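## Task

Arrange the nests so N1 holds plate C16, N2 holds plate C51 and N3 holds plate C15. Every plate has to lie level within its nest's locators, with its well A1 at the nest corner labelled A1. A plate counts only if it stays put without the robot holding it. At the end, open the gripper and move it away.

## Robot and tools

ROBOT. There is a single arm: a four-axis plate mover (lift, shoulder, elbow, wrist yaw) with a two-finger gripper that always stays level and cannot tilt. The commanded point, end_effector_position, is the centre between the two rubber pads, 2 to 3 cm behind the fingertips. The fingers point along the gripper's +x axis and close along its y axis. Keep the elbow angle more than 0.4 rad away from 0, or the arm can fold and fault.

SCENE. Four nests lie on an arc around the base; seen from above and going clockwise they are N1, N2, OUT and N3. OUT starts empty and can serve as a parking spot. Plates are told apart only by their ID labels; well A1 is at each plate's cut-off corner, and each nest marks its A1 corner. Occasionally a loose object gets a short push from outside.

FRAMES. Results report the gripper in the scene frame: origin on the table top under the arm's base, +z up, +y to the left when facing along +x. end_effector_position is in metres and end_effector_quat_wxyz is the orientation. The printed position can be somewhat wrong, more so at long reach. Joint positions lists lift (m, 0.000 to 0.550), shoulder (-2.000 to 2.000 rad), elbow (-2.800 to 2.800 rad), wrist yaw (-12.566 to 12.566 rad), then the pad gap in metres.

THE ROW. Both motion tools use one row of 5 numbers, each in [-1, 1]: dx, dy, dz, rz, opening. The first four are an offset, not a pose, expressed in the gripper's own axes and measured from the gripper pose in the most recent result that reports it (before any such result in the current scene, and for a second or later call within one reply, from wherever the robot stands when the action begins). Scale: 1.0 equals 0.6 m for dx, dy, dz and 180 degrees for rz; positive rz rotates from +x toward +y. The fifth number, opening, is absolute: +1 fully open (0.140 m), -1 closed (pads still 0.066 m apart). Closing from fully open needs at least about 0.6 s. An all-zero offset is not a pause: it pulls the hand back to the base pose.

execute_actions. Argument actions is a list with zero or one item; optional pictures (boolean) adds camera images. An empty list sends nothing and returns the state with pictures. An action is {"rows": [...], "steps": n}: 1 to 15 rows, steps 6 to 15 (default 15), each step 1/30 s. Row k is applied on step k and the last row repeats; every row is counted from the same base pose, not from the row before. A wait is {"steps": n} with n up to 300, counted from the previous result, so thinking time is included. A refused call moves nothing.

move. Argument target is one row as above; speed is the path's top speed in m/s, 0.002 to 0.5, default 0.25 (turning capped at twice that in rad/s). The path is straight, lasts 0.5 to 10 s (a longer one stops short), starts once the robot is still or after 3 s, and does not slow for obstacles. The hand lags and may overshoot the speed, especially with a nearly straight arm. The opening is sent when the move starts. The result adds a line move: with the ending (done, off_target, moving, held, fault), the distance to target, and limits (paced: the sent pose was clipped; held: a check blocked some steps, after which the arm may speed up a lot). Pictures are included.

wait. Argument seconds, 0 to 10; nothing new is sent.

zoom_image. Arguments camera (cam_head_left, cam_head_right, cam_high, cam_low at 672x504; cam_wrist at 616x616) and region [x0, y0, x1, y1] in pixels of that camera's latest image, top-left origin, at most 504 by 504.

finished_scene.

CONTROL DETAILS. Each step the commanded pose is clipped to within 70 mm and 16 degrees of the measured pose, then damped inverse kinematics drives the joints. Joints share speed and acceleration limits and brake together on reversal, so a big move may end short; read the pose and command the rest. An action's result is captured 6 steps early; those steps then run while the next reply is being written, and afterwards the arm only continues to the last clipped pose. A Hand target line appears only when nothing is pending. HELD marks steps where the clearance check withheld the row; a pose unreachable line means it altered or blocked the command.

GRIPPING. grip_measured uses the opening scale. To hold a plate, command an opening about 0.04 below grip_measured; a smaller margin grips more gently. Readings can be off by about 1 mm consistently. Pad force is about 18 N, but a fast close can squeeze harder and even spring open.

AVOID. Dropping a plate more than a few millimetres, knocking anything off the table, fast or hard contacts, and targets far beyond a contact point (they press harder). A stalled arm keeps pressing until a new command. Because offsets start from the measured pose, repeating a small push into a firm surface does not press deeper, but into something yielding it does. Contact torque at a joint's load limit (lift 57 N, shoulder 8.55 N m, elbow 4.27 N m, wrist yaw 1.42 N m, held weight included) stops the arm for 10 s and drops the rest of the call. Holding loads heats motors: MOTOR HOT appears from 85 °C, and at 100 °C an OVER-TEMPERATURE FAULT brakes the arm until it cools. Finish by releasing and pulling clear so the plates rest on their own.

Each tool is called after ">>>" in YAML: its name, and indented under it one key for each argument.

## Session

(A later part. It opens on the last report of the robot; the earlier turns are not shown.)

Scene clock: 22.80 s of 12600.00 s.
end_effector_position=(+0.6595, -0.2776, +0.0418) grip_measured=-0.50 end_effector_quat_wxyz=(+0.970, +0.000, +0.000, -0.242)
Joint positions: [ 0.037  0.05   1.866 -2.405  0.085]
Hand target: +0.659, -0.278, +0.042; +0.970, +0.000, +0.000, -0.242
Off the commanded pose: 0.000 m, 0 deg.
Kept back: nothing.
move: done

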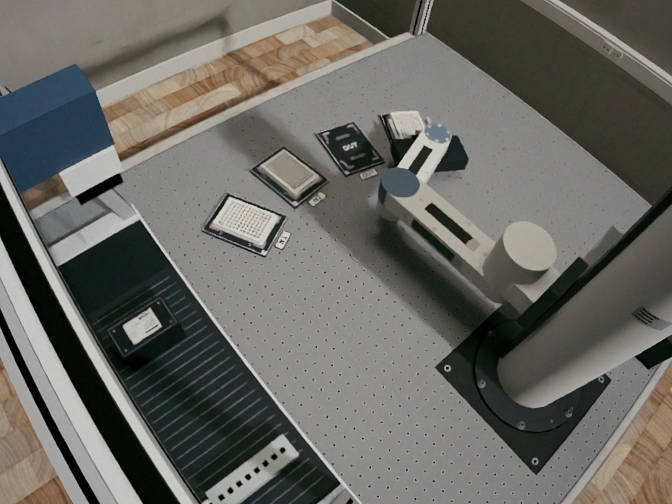

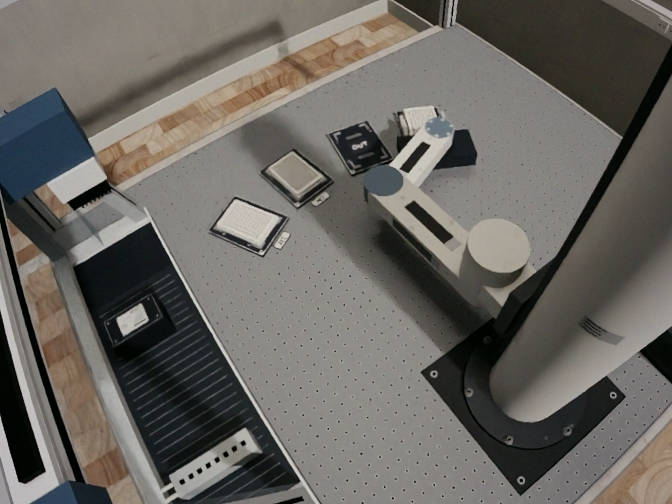

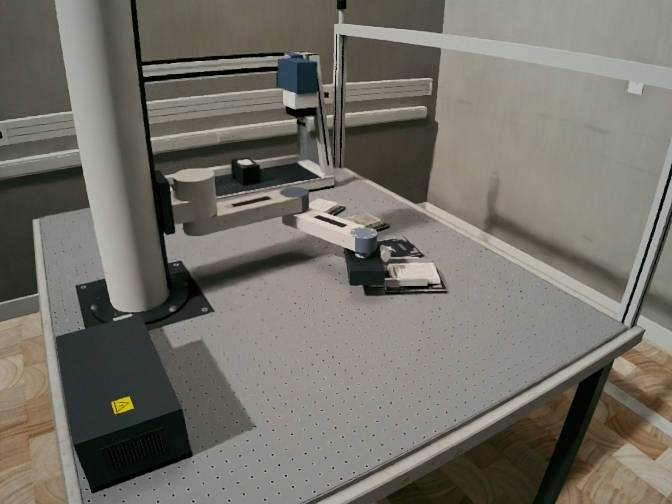

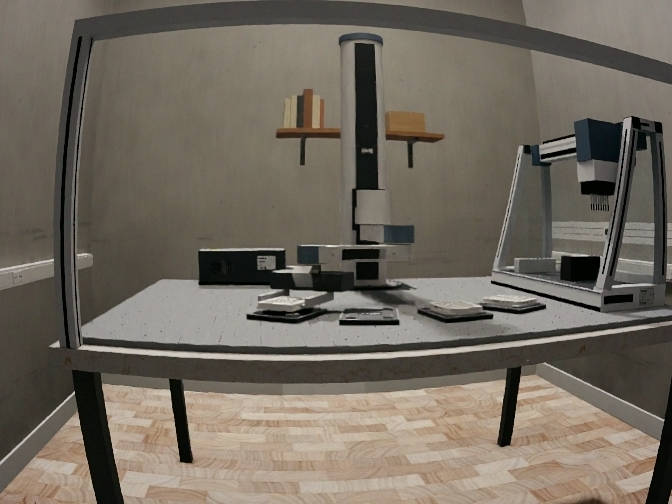

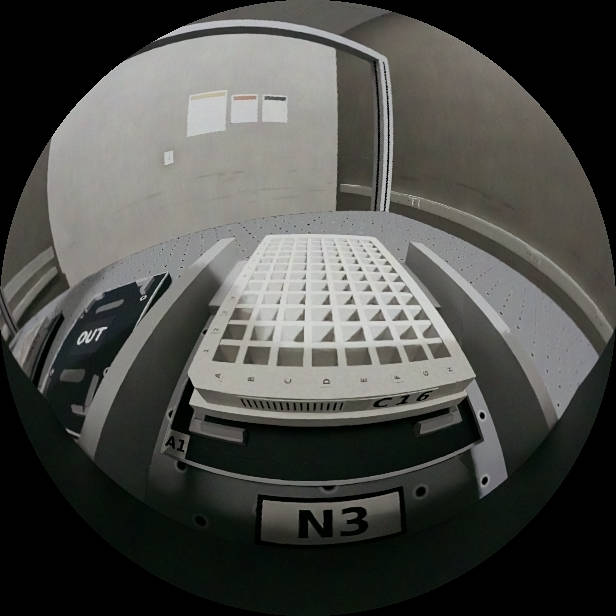

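>>> move:
  target: [-0.0517, 0.300, 0, 0.1033, -0.55]
  speed: 0.25

Scene clock: 26.60 s of 12600.00 s.
end_effector_position=(+0.7166, -0.1038, +0.0418) grip_measured=-0.50 end_effector_quat_wxyz=(+0.997, +0.000, +0.000, -0.082)
Joint positions: [ 0.037  0.402  1.822 -2.387  0.085]
Hand target: +0.717, -0.104, +0.042; +0.997, +0.000, +0.000, -0.082
Off the commanded pose: 0.000 m, 0 deg.
Kept back: nothing.
move: done

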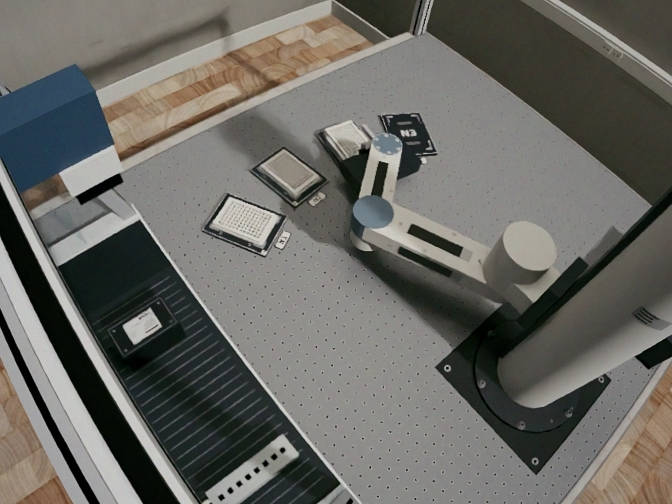

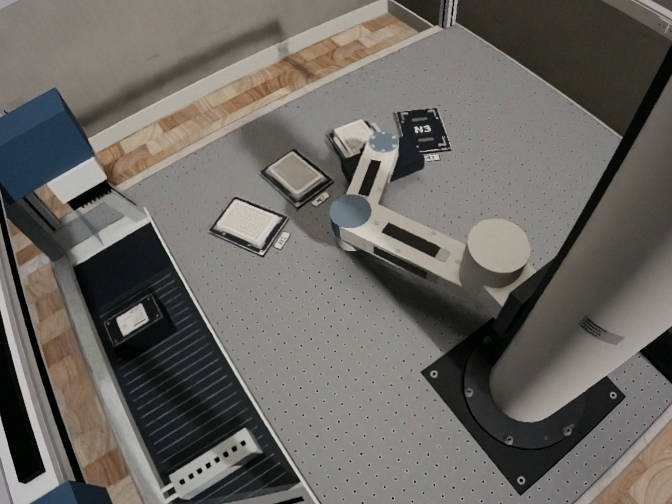

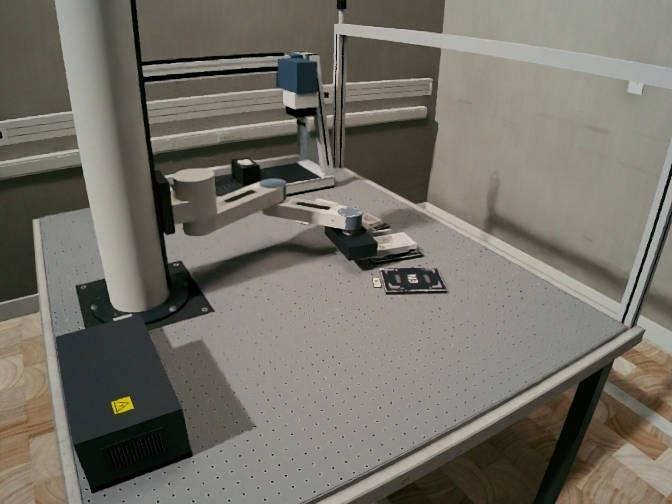

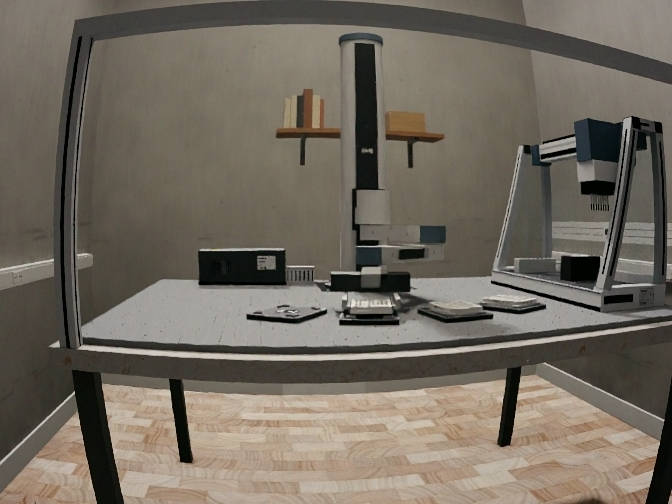

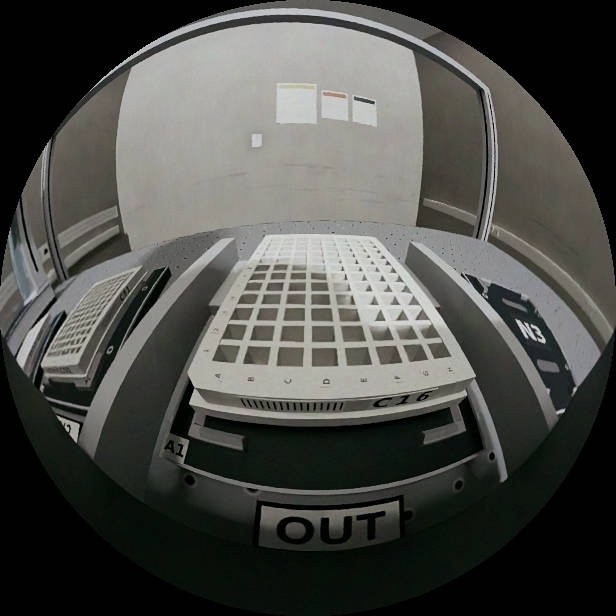

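>>> zoom_image:
  camera: "cam_wrist"
  region: [150, 370, 330, 490]

>>> zoom_image:
  camera: "cam_wrist"
  region: [330, 370, 510, 490]

Region (150, 370, 330, 490) of cam_wrist's 616x616 image, scaled by 2.800, with more detail than that image has.

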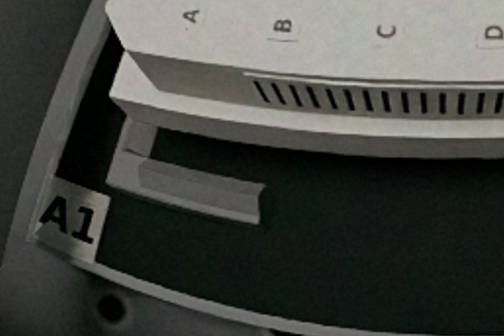

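Region (330, 370, 510, 490) of cam_wrist's 616x616 image, scaled by 2.800, with more detail than that image has.

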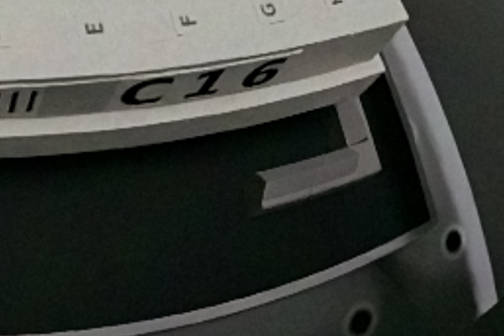

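>>> move:
  target: [-0.0048, -0.0033, 0, -0.0083, -0.55]
  speed: 0.05

>>> zoom_image:
  camera: "cam_wrist"
  region: [150, 370, 330, 490]

>>> zoom_image:
  camera: "cam_wrist"
  region: [330, 370, 510, 490]

Scene clock: 29.10 s of 12600.00 s.
end_effector_position=(+0.7135, -0.1053, +0.0418) grip_measured=-0.50 end_effector_quat_wxyz=(+0.996, +0.000, +0.000, -0.094)
Joint positions: [ 0.037  0.414  1.804 -2.407  0.085]
Hand target: +0.713, -0.105, +0.042; +0.996, +0.000, +0.000, -0.095
Off the commanded pose: 0.000 m, 0 deg.
Kept back: nothing.
move: done

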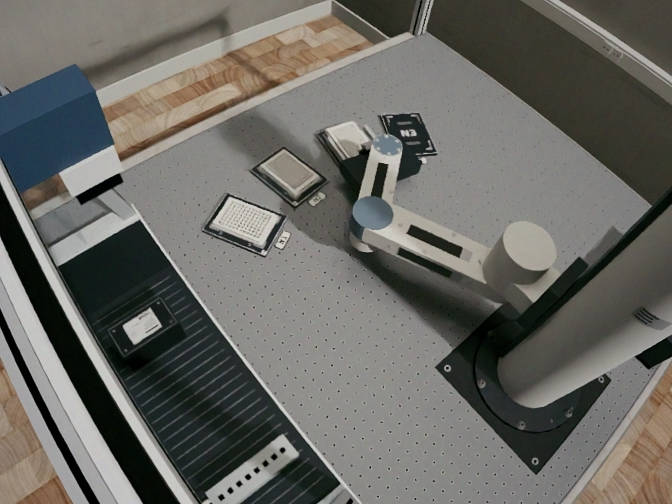

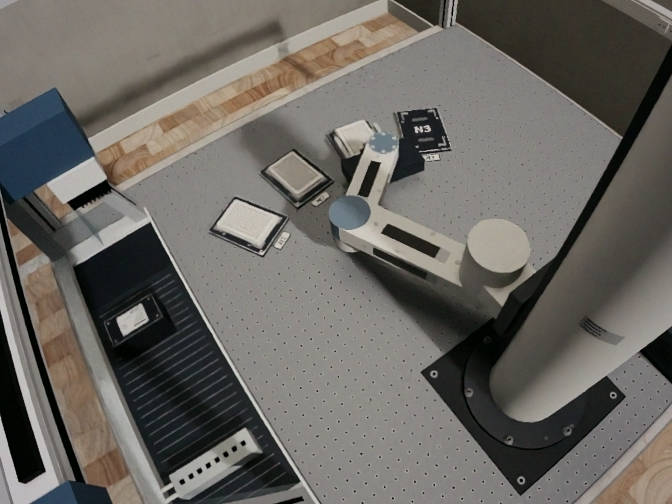

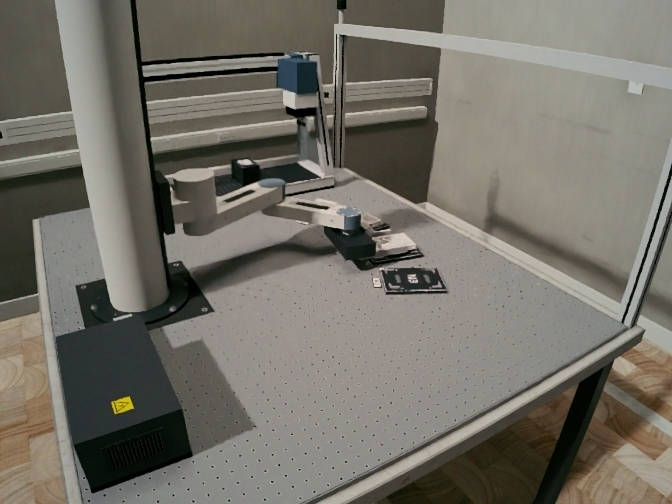

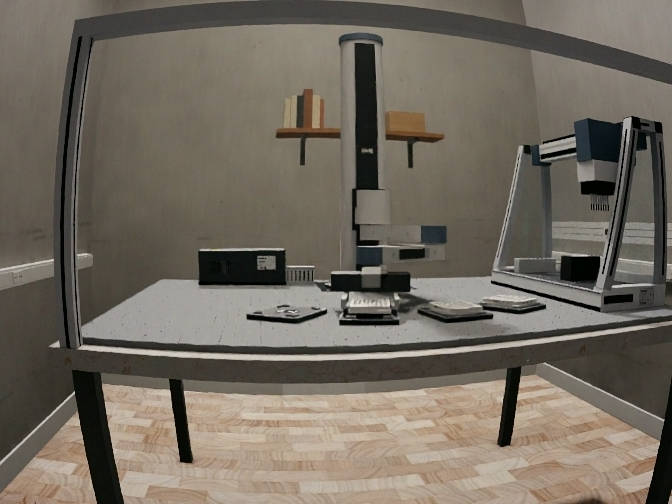

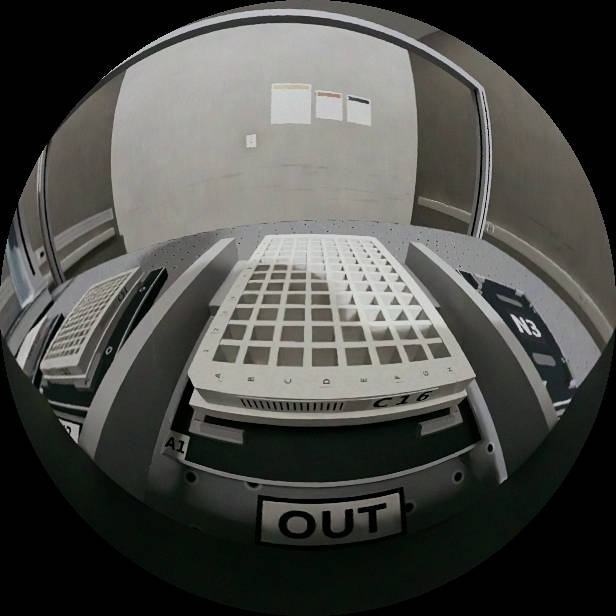

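Region (150, 370, 330, 490) of cam_wrist's 616x616 image, scaled by 2.800, with more detail than that image has.

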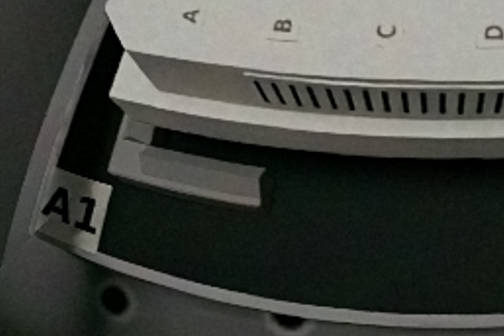

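Region (330, 370, 510, 490) of cam_wrist's 616x616 image, scaled by 2.800, with more detail than that image has.

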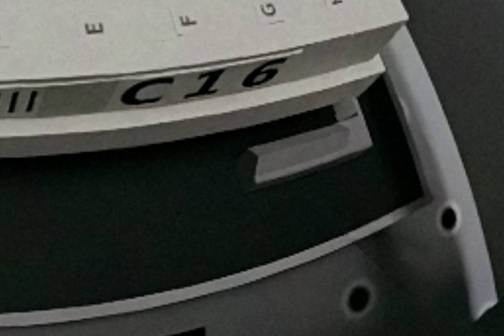

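>>> move:
  target: [-0.0005, 0, -0.0163, 0, -0.55]
  speed: 0.02

>>> zoom_image:
  camera: "cam_wrist"
  region: [140, 225, 510, 490]

Scene clock: 30.03 s of 12600.00 s.
end_effector_position=(+0.7132, -0.1054, +0.0320) grip_measured=-0.50 end_effector_quat_wxyz=(+0.996, +0.000, +0.000, -0.095)
Joint positions: [ 0.027  0.414  1.802 -2.406  0.085]
Hand target: +0.713, -0.105, +0.032; +0.996, +0.000, +0.000, -0.094
Off the commanded pose: 0.000 m, 0 deg.
Kept back: nothing.
move: done

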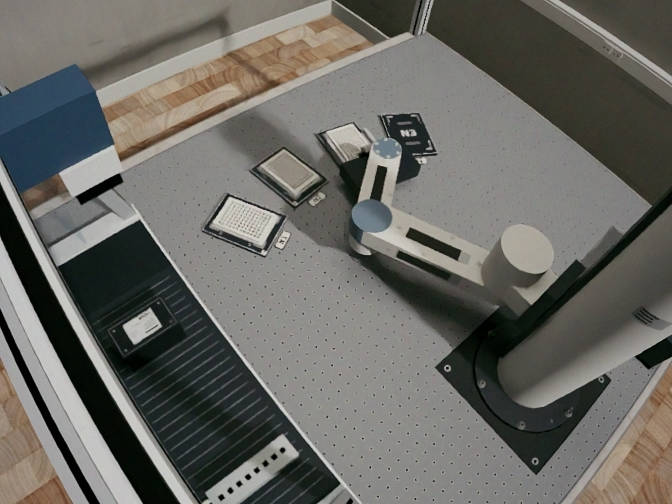

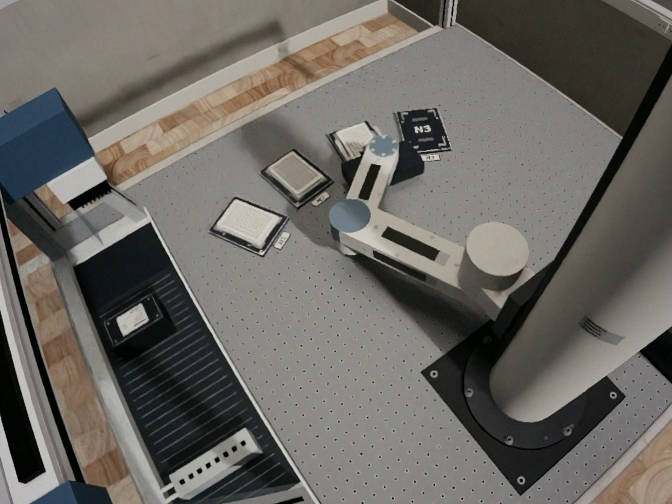

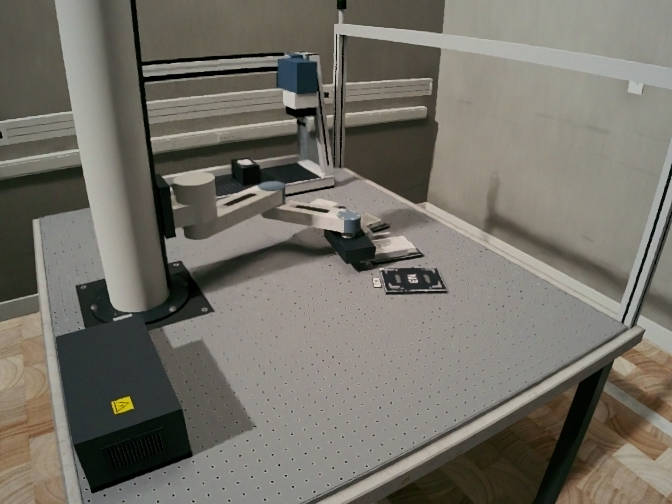

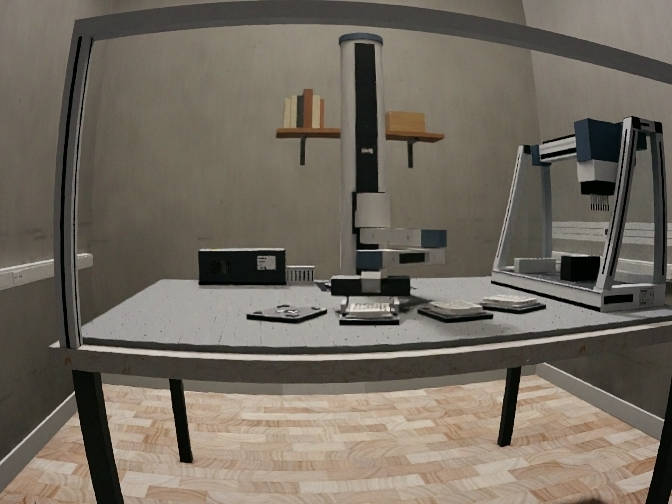

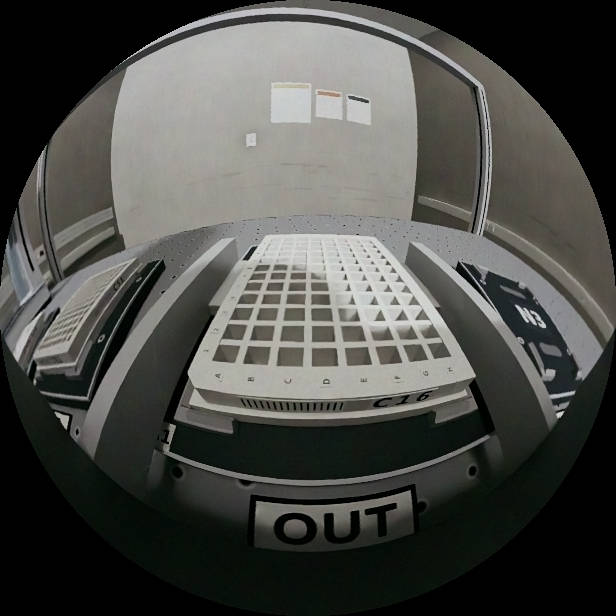

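Region (140, 225, 510, 490) of cam_wrist's 616x616 image, scaled by 1.362, with more detail than that image has; it fills the top 361 rows of this view, and the rest is white.

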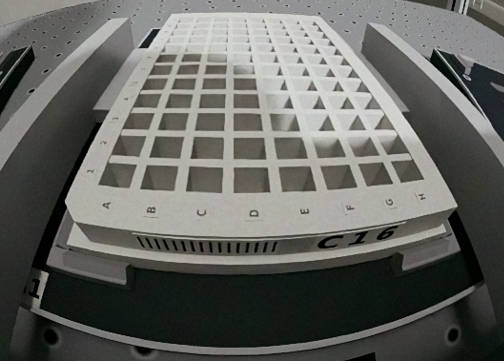

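>>> execute_actions:
  actions:
    - {"rows": [[0,0,0,0,-0.45],[0,0,0,0,-0.3],[0,0,0,0,0.0],[0,0,0,0,0.2],[0,0,0,0,0.2],[0,0,0,0,0.2],[0,0,0.004,0,0.2],[0,0,0.01,0,0.2],[0,0,0.017,0,0.2],[0,0,0.024,0,0.2],[0,0,0.0303,0,0.2]], "steps": 15}

>>> move:
  target: [-0.1987, 0.6075, 0, 0.2217, 0.2]
  speed: 0.4

Scene clock: 32.07 s of 12600.00 s.
end_effector_position=(+0.7132, -0.1054, +0.0364) grip_measured=+0.20 end_effector_quat_wxyz=(+0.996, +0.000, +0.000, -0.095)
Joint positions: [ 0.031  0.414  1.802 -2.406  0.11 ]
Steps of this call (steps 1 to 52: nothing new was sent; steps 53 to 61: the first 9 steps of this action). Readings (end_effector_position):
53: (+0.7132, -0.1054, +0.0320)
54: (+0.7132, -0.1054, +0.0320)
56: (+0.7132, -0.1054, +0.0320)
60: (+0.7132, -0.1054, +0.0335)
61: the state above

Scene clock: 33.77 s of 12600.00 s.
end_effector_position=(+0.6646, +0.2754, +0.0502) grip_measured=+0.20 end_effector_quat_wxyz=(+0.968, +0.000, +0.000, +0.251)
Joint positions: [ 0.045  1.085  1.887 -2.465  0.11 ]
Hand target: +0.665, +0.275, +0.050; +0.968, +0.000, +0.000, +0.251
Off your previous action's commanded pose: 0.000 m, 0 deg at its last step (step 6 of this call).
Off the commanded pose: 0.000 m, 0 deg.
Kept back: nothing.
move: done

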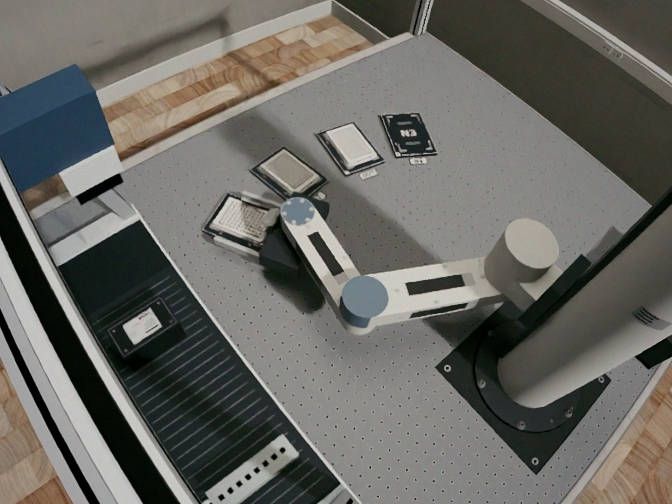

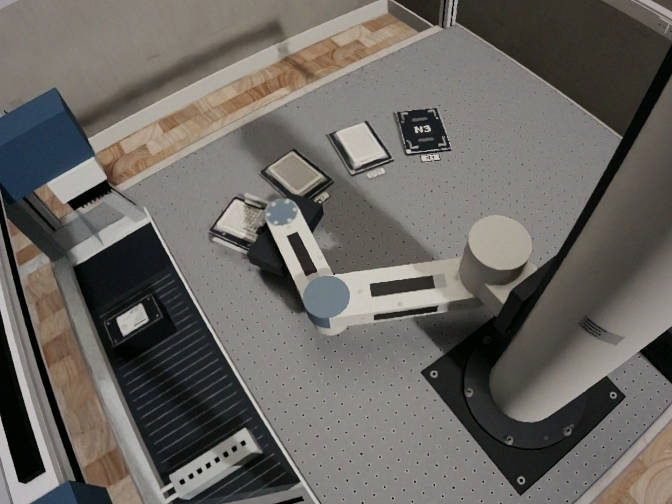

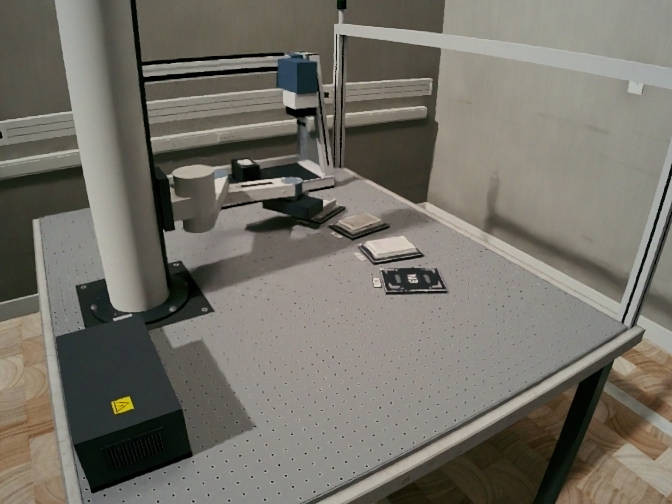

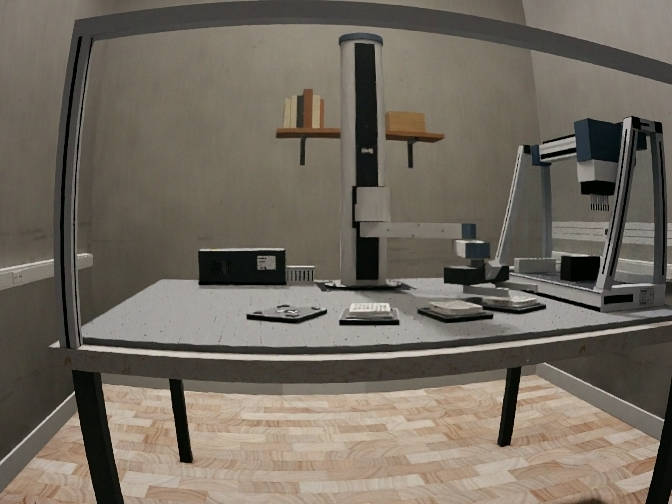

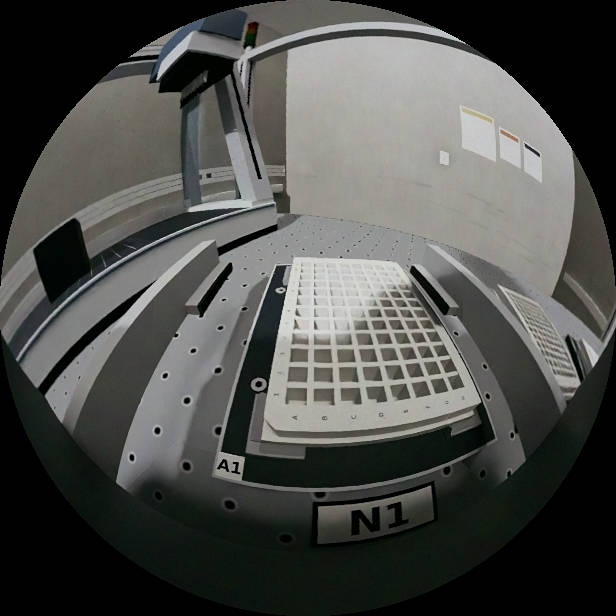

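>>> zoom_image:
  camera: "cam_wrist"
  region: [180, 240, 520, 510]

>>> zoom_image:
  camera: "cam_wrist"
  region: [480, 270, 616, 420]

Region (180, 240, 520, 510) of cam_wrist's 616x616 image, scaled by 1.482, with more detail than that image has; it fills the top 400 rows of this view, and the rest is white.

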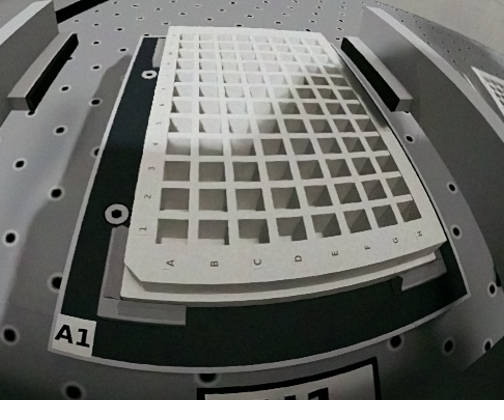

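Region (480, 270, 616, 420) of cam_wrist's 616x616 image, scaled by 3.360, with more detail than that image has; it fills the left 457 columns of this view, and the rest is white.

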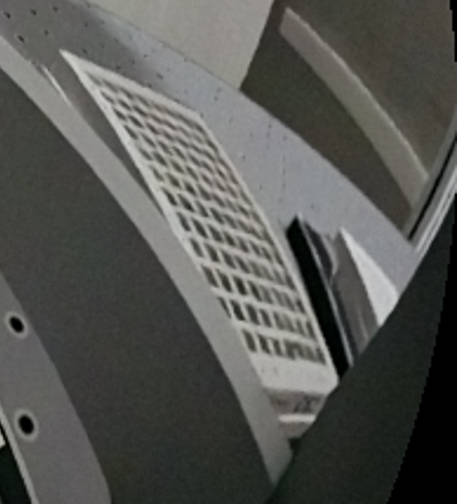

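>>> move:
  target: [-0.005, -0.035, -0.014, -0.0086, 0.2]
  speed: 0.1

>>> zoom_image:
  camera: "cam_wrist"
  region: [150, 370, 330, 490]

>>> zoom_image:
  camera: "cam_wrist"
  region: [330, 370, 510, 490]

Scene clock: 36.63 s of 12600.00 s.
end_effector_position=(+0.6722, +0.2554, +0.0418) grip_measured=+0.20 end_effector_quat_wxyz=(+0.971, +0.000, +0.000, +0.238)
Joint positions: [ 0.037  1.052  1.869 -2.441  0.11 ]
Hand target: +0.672, +0.256, +0.042; +0.971, +0.000, +0.000, +0.238
Off the commanded pose: 0.000 m, 0 deg.
Kept back: nothing.
move: done

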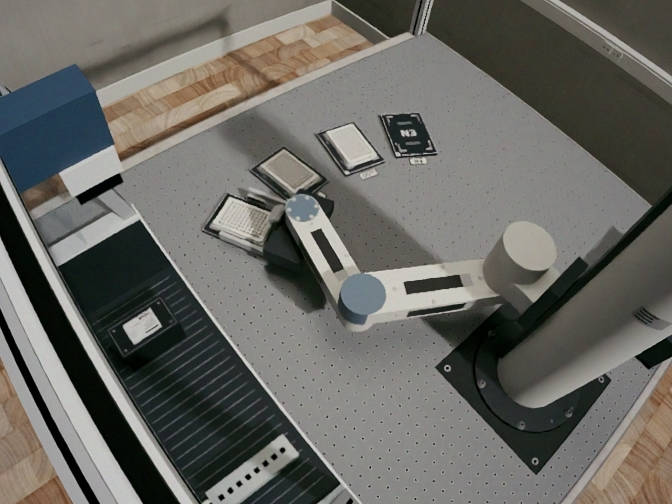

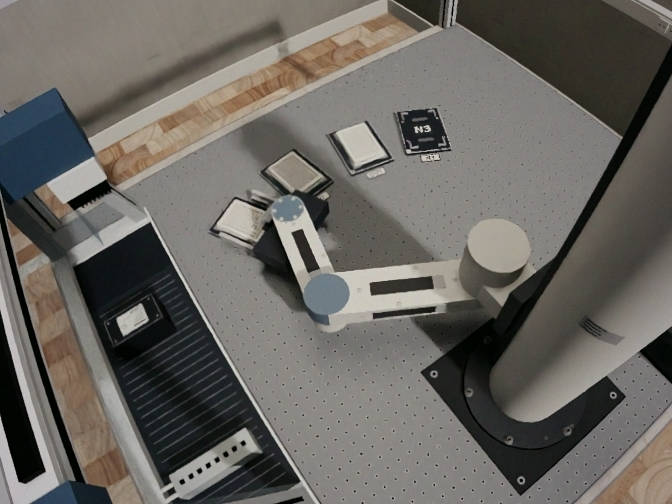

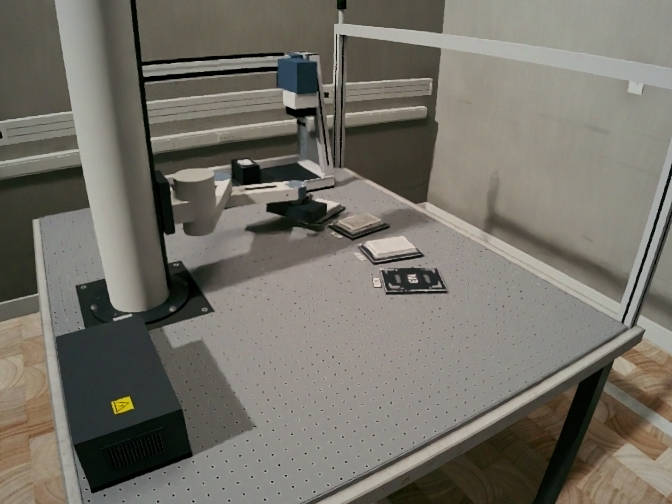

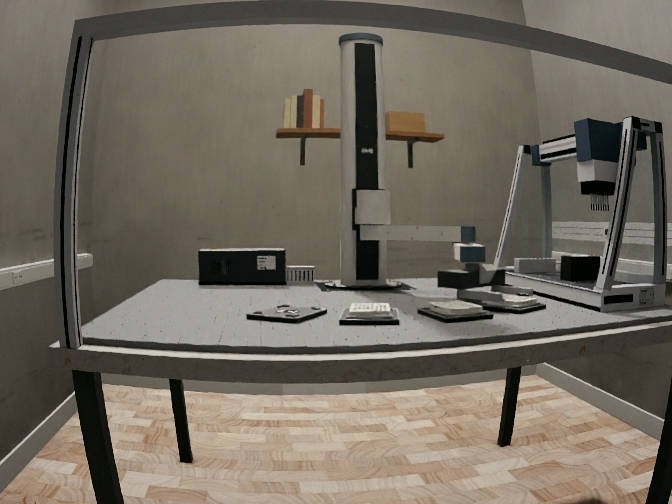

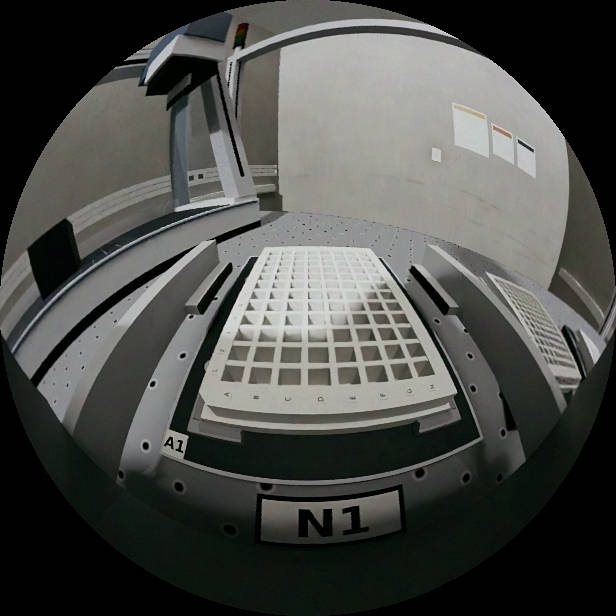

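Region (150, 370, 330, 490) of cam_wrist's 616x616 image, scaled by 2.800, with more detail than that image has.

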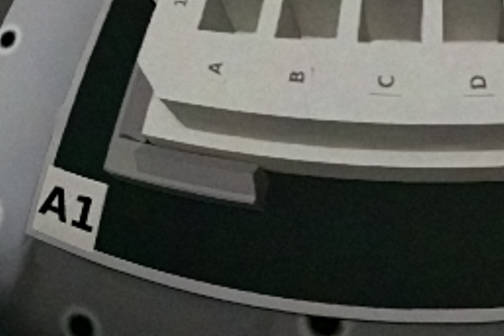

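Region (330, 370, 510, 490) of cam_wrist's 616x616 image, scaled by 2.800, with more detail than that image has.

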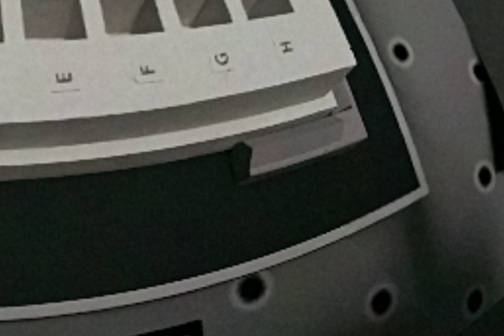

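>>> zoom_image:
  camera: "cam_wrist"
  region: [180, 235, 470, 330]

Region (180, 235, 470, 330) of cam_wrist's 616x616 image, scaled by 1.738, with more detail than that image has; it fills the top 165 rows of this view, and the rest is white.

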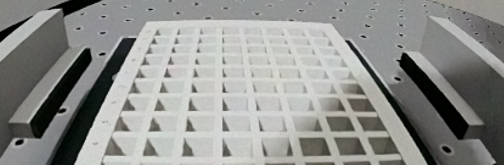

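>>> move:
  target: [0.0007, 0.0023, -0.0163, 0.0039, -0.25]
  speed: 0.04

>>> execute_actions:
  actions:
    - {"rows": [[0,0,0,0,-0.33],[0,0,0,0,-0.39],[0,0,0,0,-0.43],[0,0,0,0,-0.45],[0,0,0,0,-0.47],[0,0,0,0,-0.48],[0,0,0,0,-0.49],[0,0,0,0,-0.50],[0,0,0,0,-0.51],[0,0,0,0,-0.52],[0,0,0,0,-0.53],[0,0,0,0,-0.54],[0,0,0,0,-0.55]], "steps": 15}

>>> move:
  target: [0, 0, 0.0163, 0, -0.55]
  speed: 0.05

>>> zoom_image:
  camera: "cam_wrist"
  region: [150, 370, 330, 490]

>>> zoom_image:
  camera: "cam_wrist"
  region: [330, 370, 510, 490]

Scene clock: 39.90 s of 12600.00 s.
end_effector_position=(+0.6719, +0.2568, +0.0319) grip_measured=-0.25 end_effector_quat_wxyz=(+0.970, +0.000, +0.000, +0.244)
Joint positions: [ 0.027  1.05   1.872 -2.43   0.094]
Hand target: +0.672, +0.257, +0.032; +0.970, +0.000, +0.000, +0.244
Off the commanded pose: 0.000 m, 0 deg.
Kept back: nothing.
move: done

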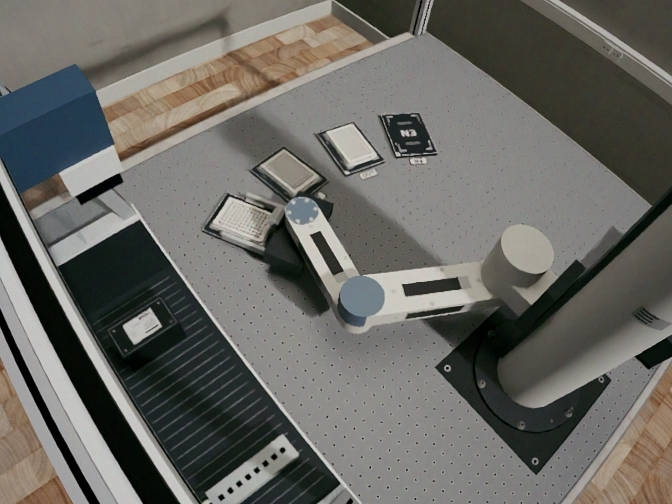

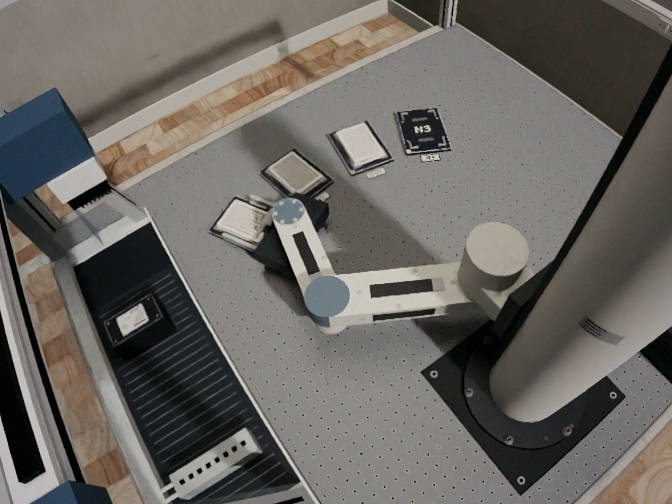

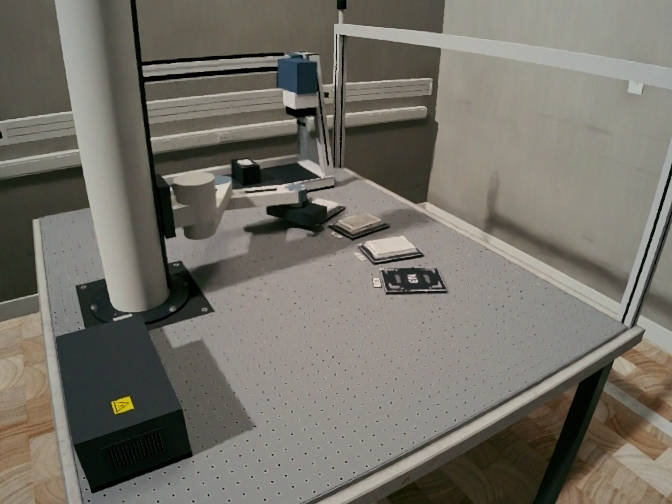

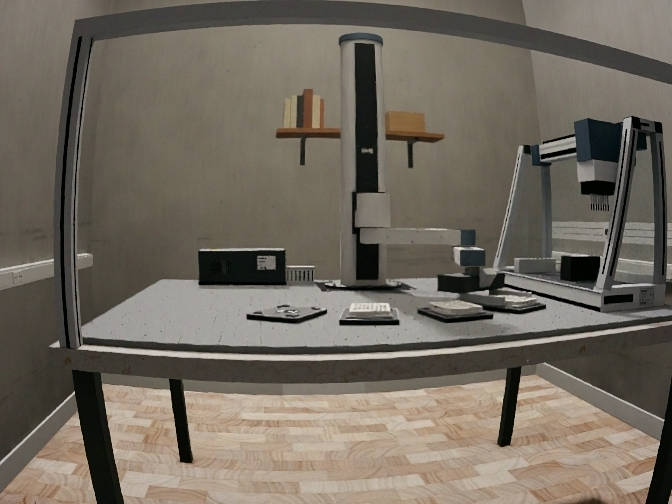

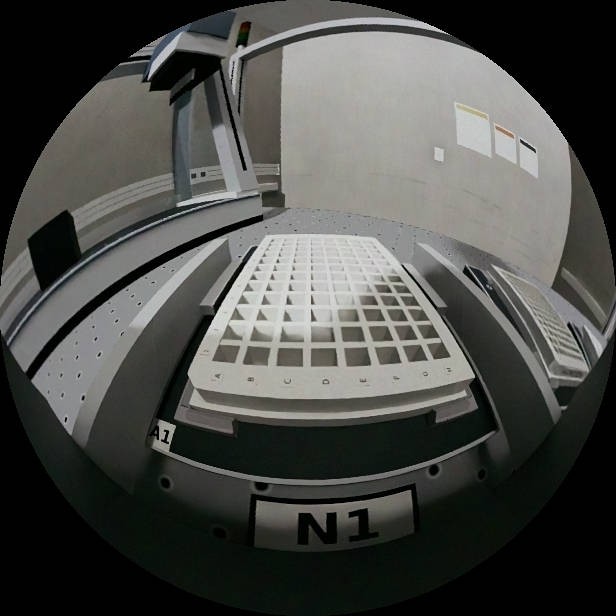

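Scene clock: 40.20 s of 12600.00 s.
end_effector_position=(+0.6719, +0.2568, +0.0319) grip_measured=-0.49 end_effector_quat_wxyz=(+0.970, +0.000, +0.000, +0.244)
Joint positions: [ 0.027  1.05   1.872 -2.43   0.085]
Steps of this call (steps 1 to 9: the first 9 steps of this action). Readings (end_effector_position):
1: (+0.6719, +0.2568, +0.0319)
2: (+0.6719, +0.2568, +0.0319)
4: (+0.6719, +0.2568, +0.0319)
8: (+0.6719, +0.2568, +0.0319)
9: the state above

Scene clock: 41.13 s of 12600.00 s.
end_effector_position=(+0.6719, +0.2568, +0.0417) grip_measured=-0.50 end_effector_quat_wxyz=(+0.970, +0.000, +0.000, +0.244)
Joint positions: [ 0.037  1.05   1.872 -2.43   0.085]
Hand target: +0.672, +0.257, +0.042; +0.970, +0.000, +0.000, +0.244
Off your previous action's commanded pose: 0.000 m, 0 deg at its last step (step 6 of this call).
Off the commanded pose: 0.000 m, 0 deg.
Kept back: nothing.
move: done

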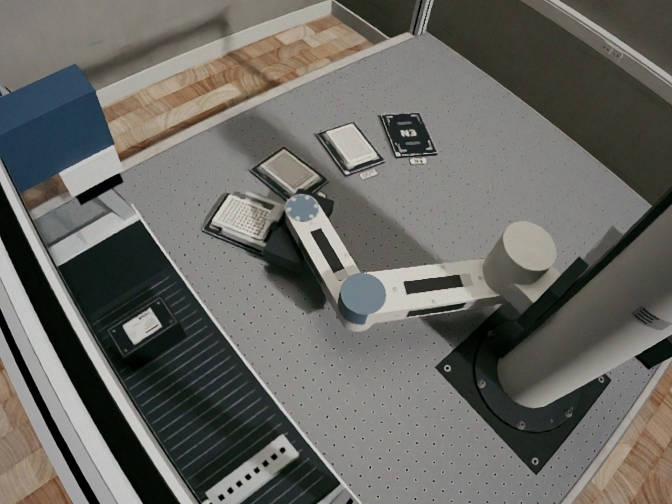

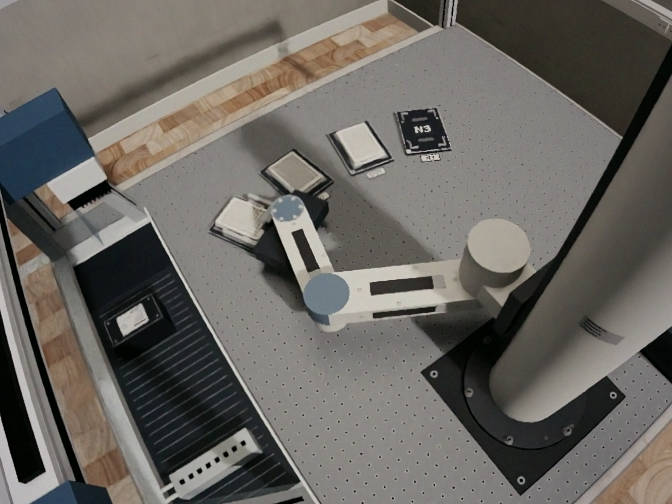

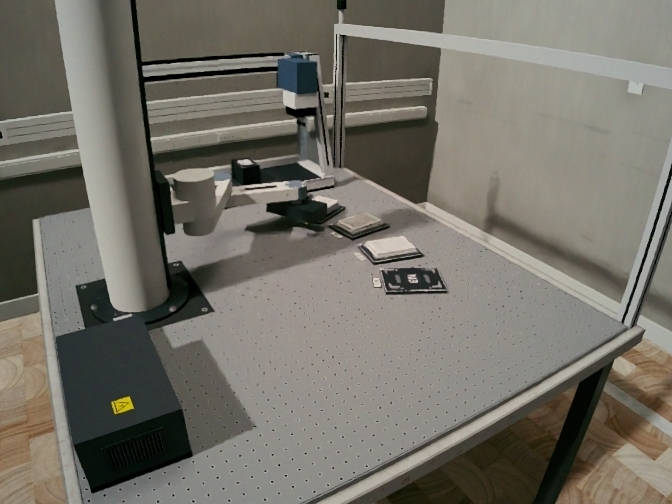

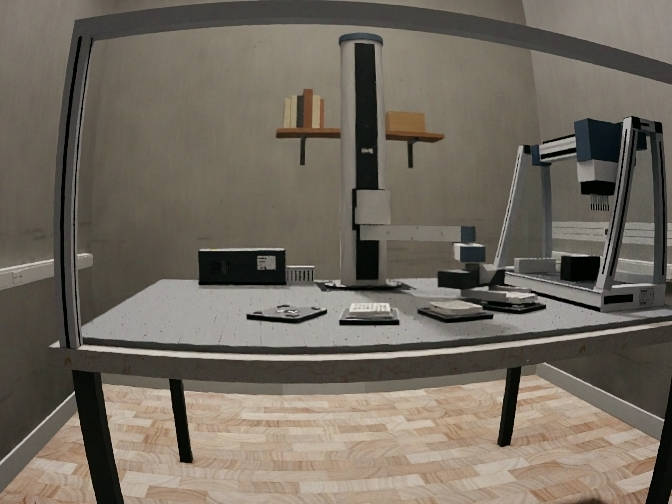

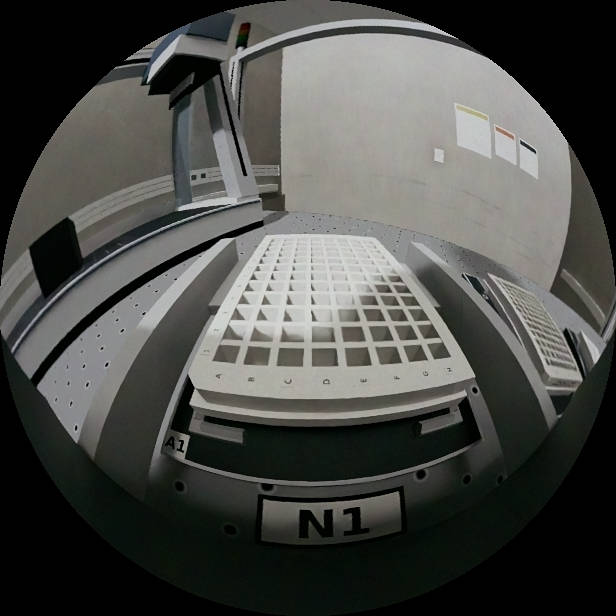

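Region (150, 370, 330, 490) of cam_wrist's 616x616 image, scaled by 2.800, with more detail than that image has.

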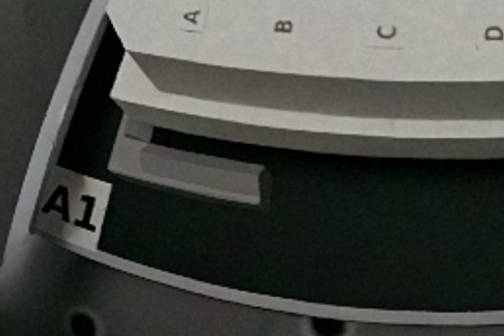

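Region (330, 370, 510, 490) of cam_wrist's 616x616 image, scaled by 2.800, with more detail than that image has.

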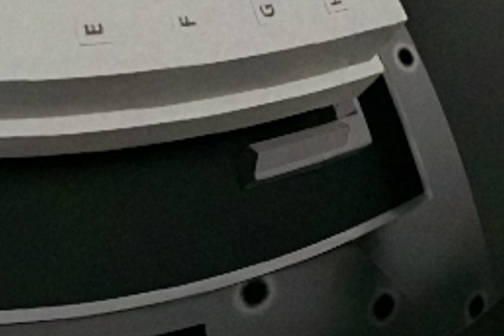

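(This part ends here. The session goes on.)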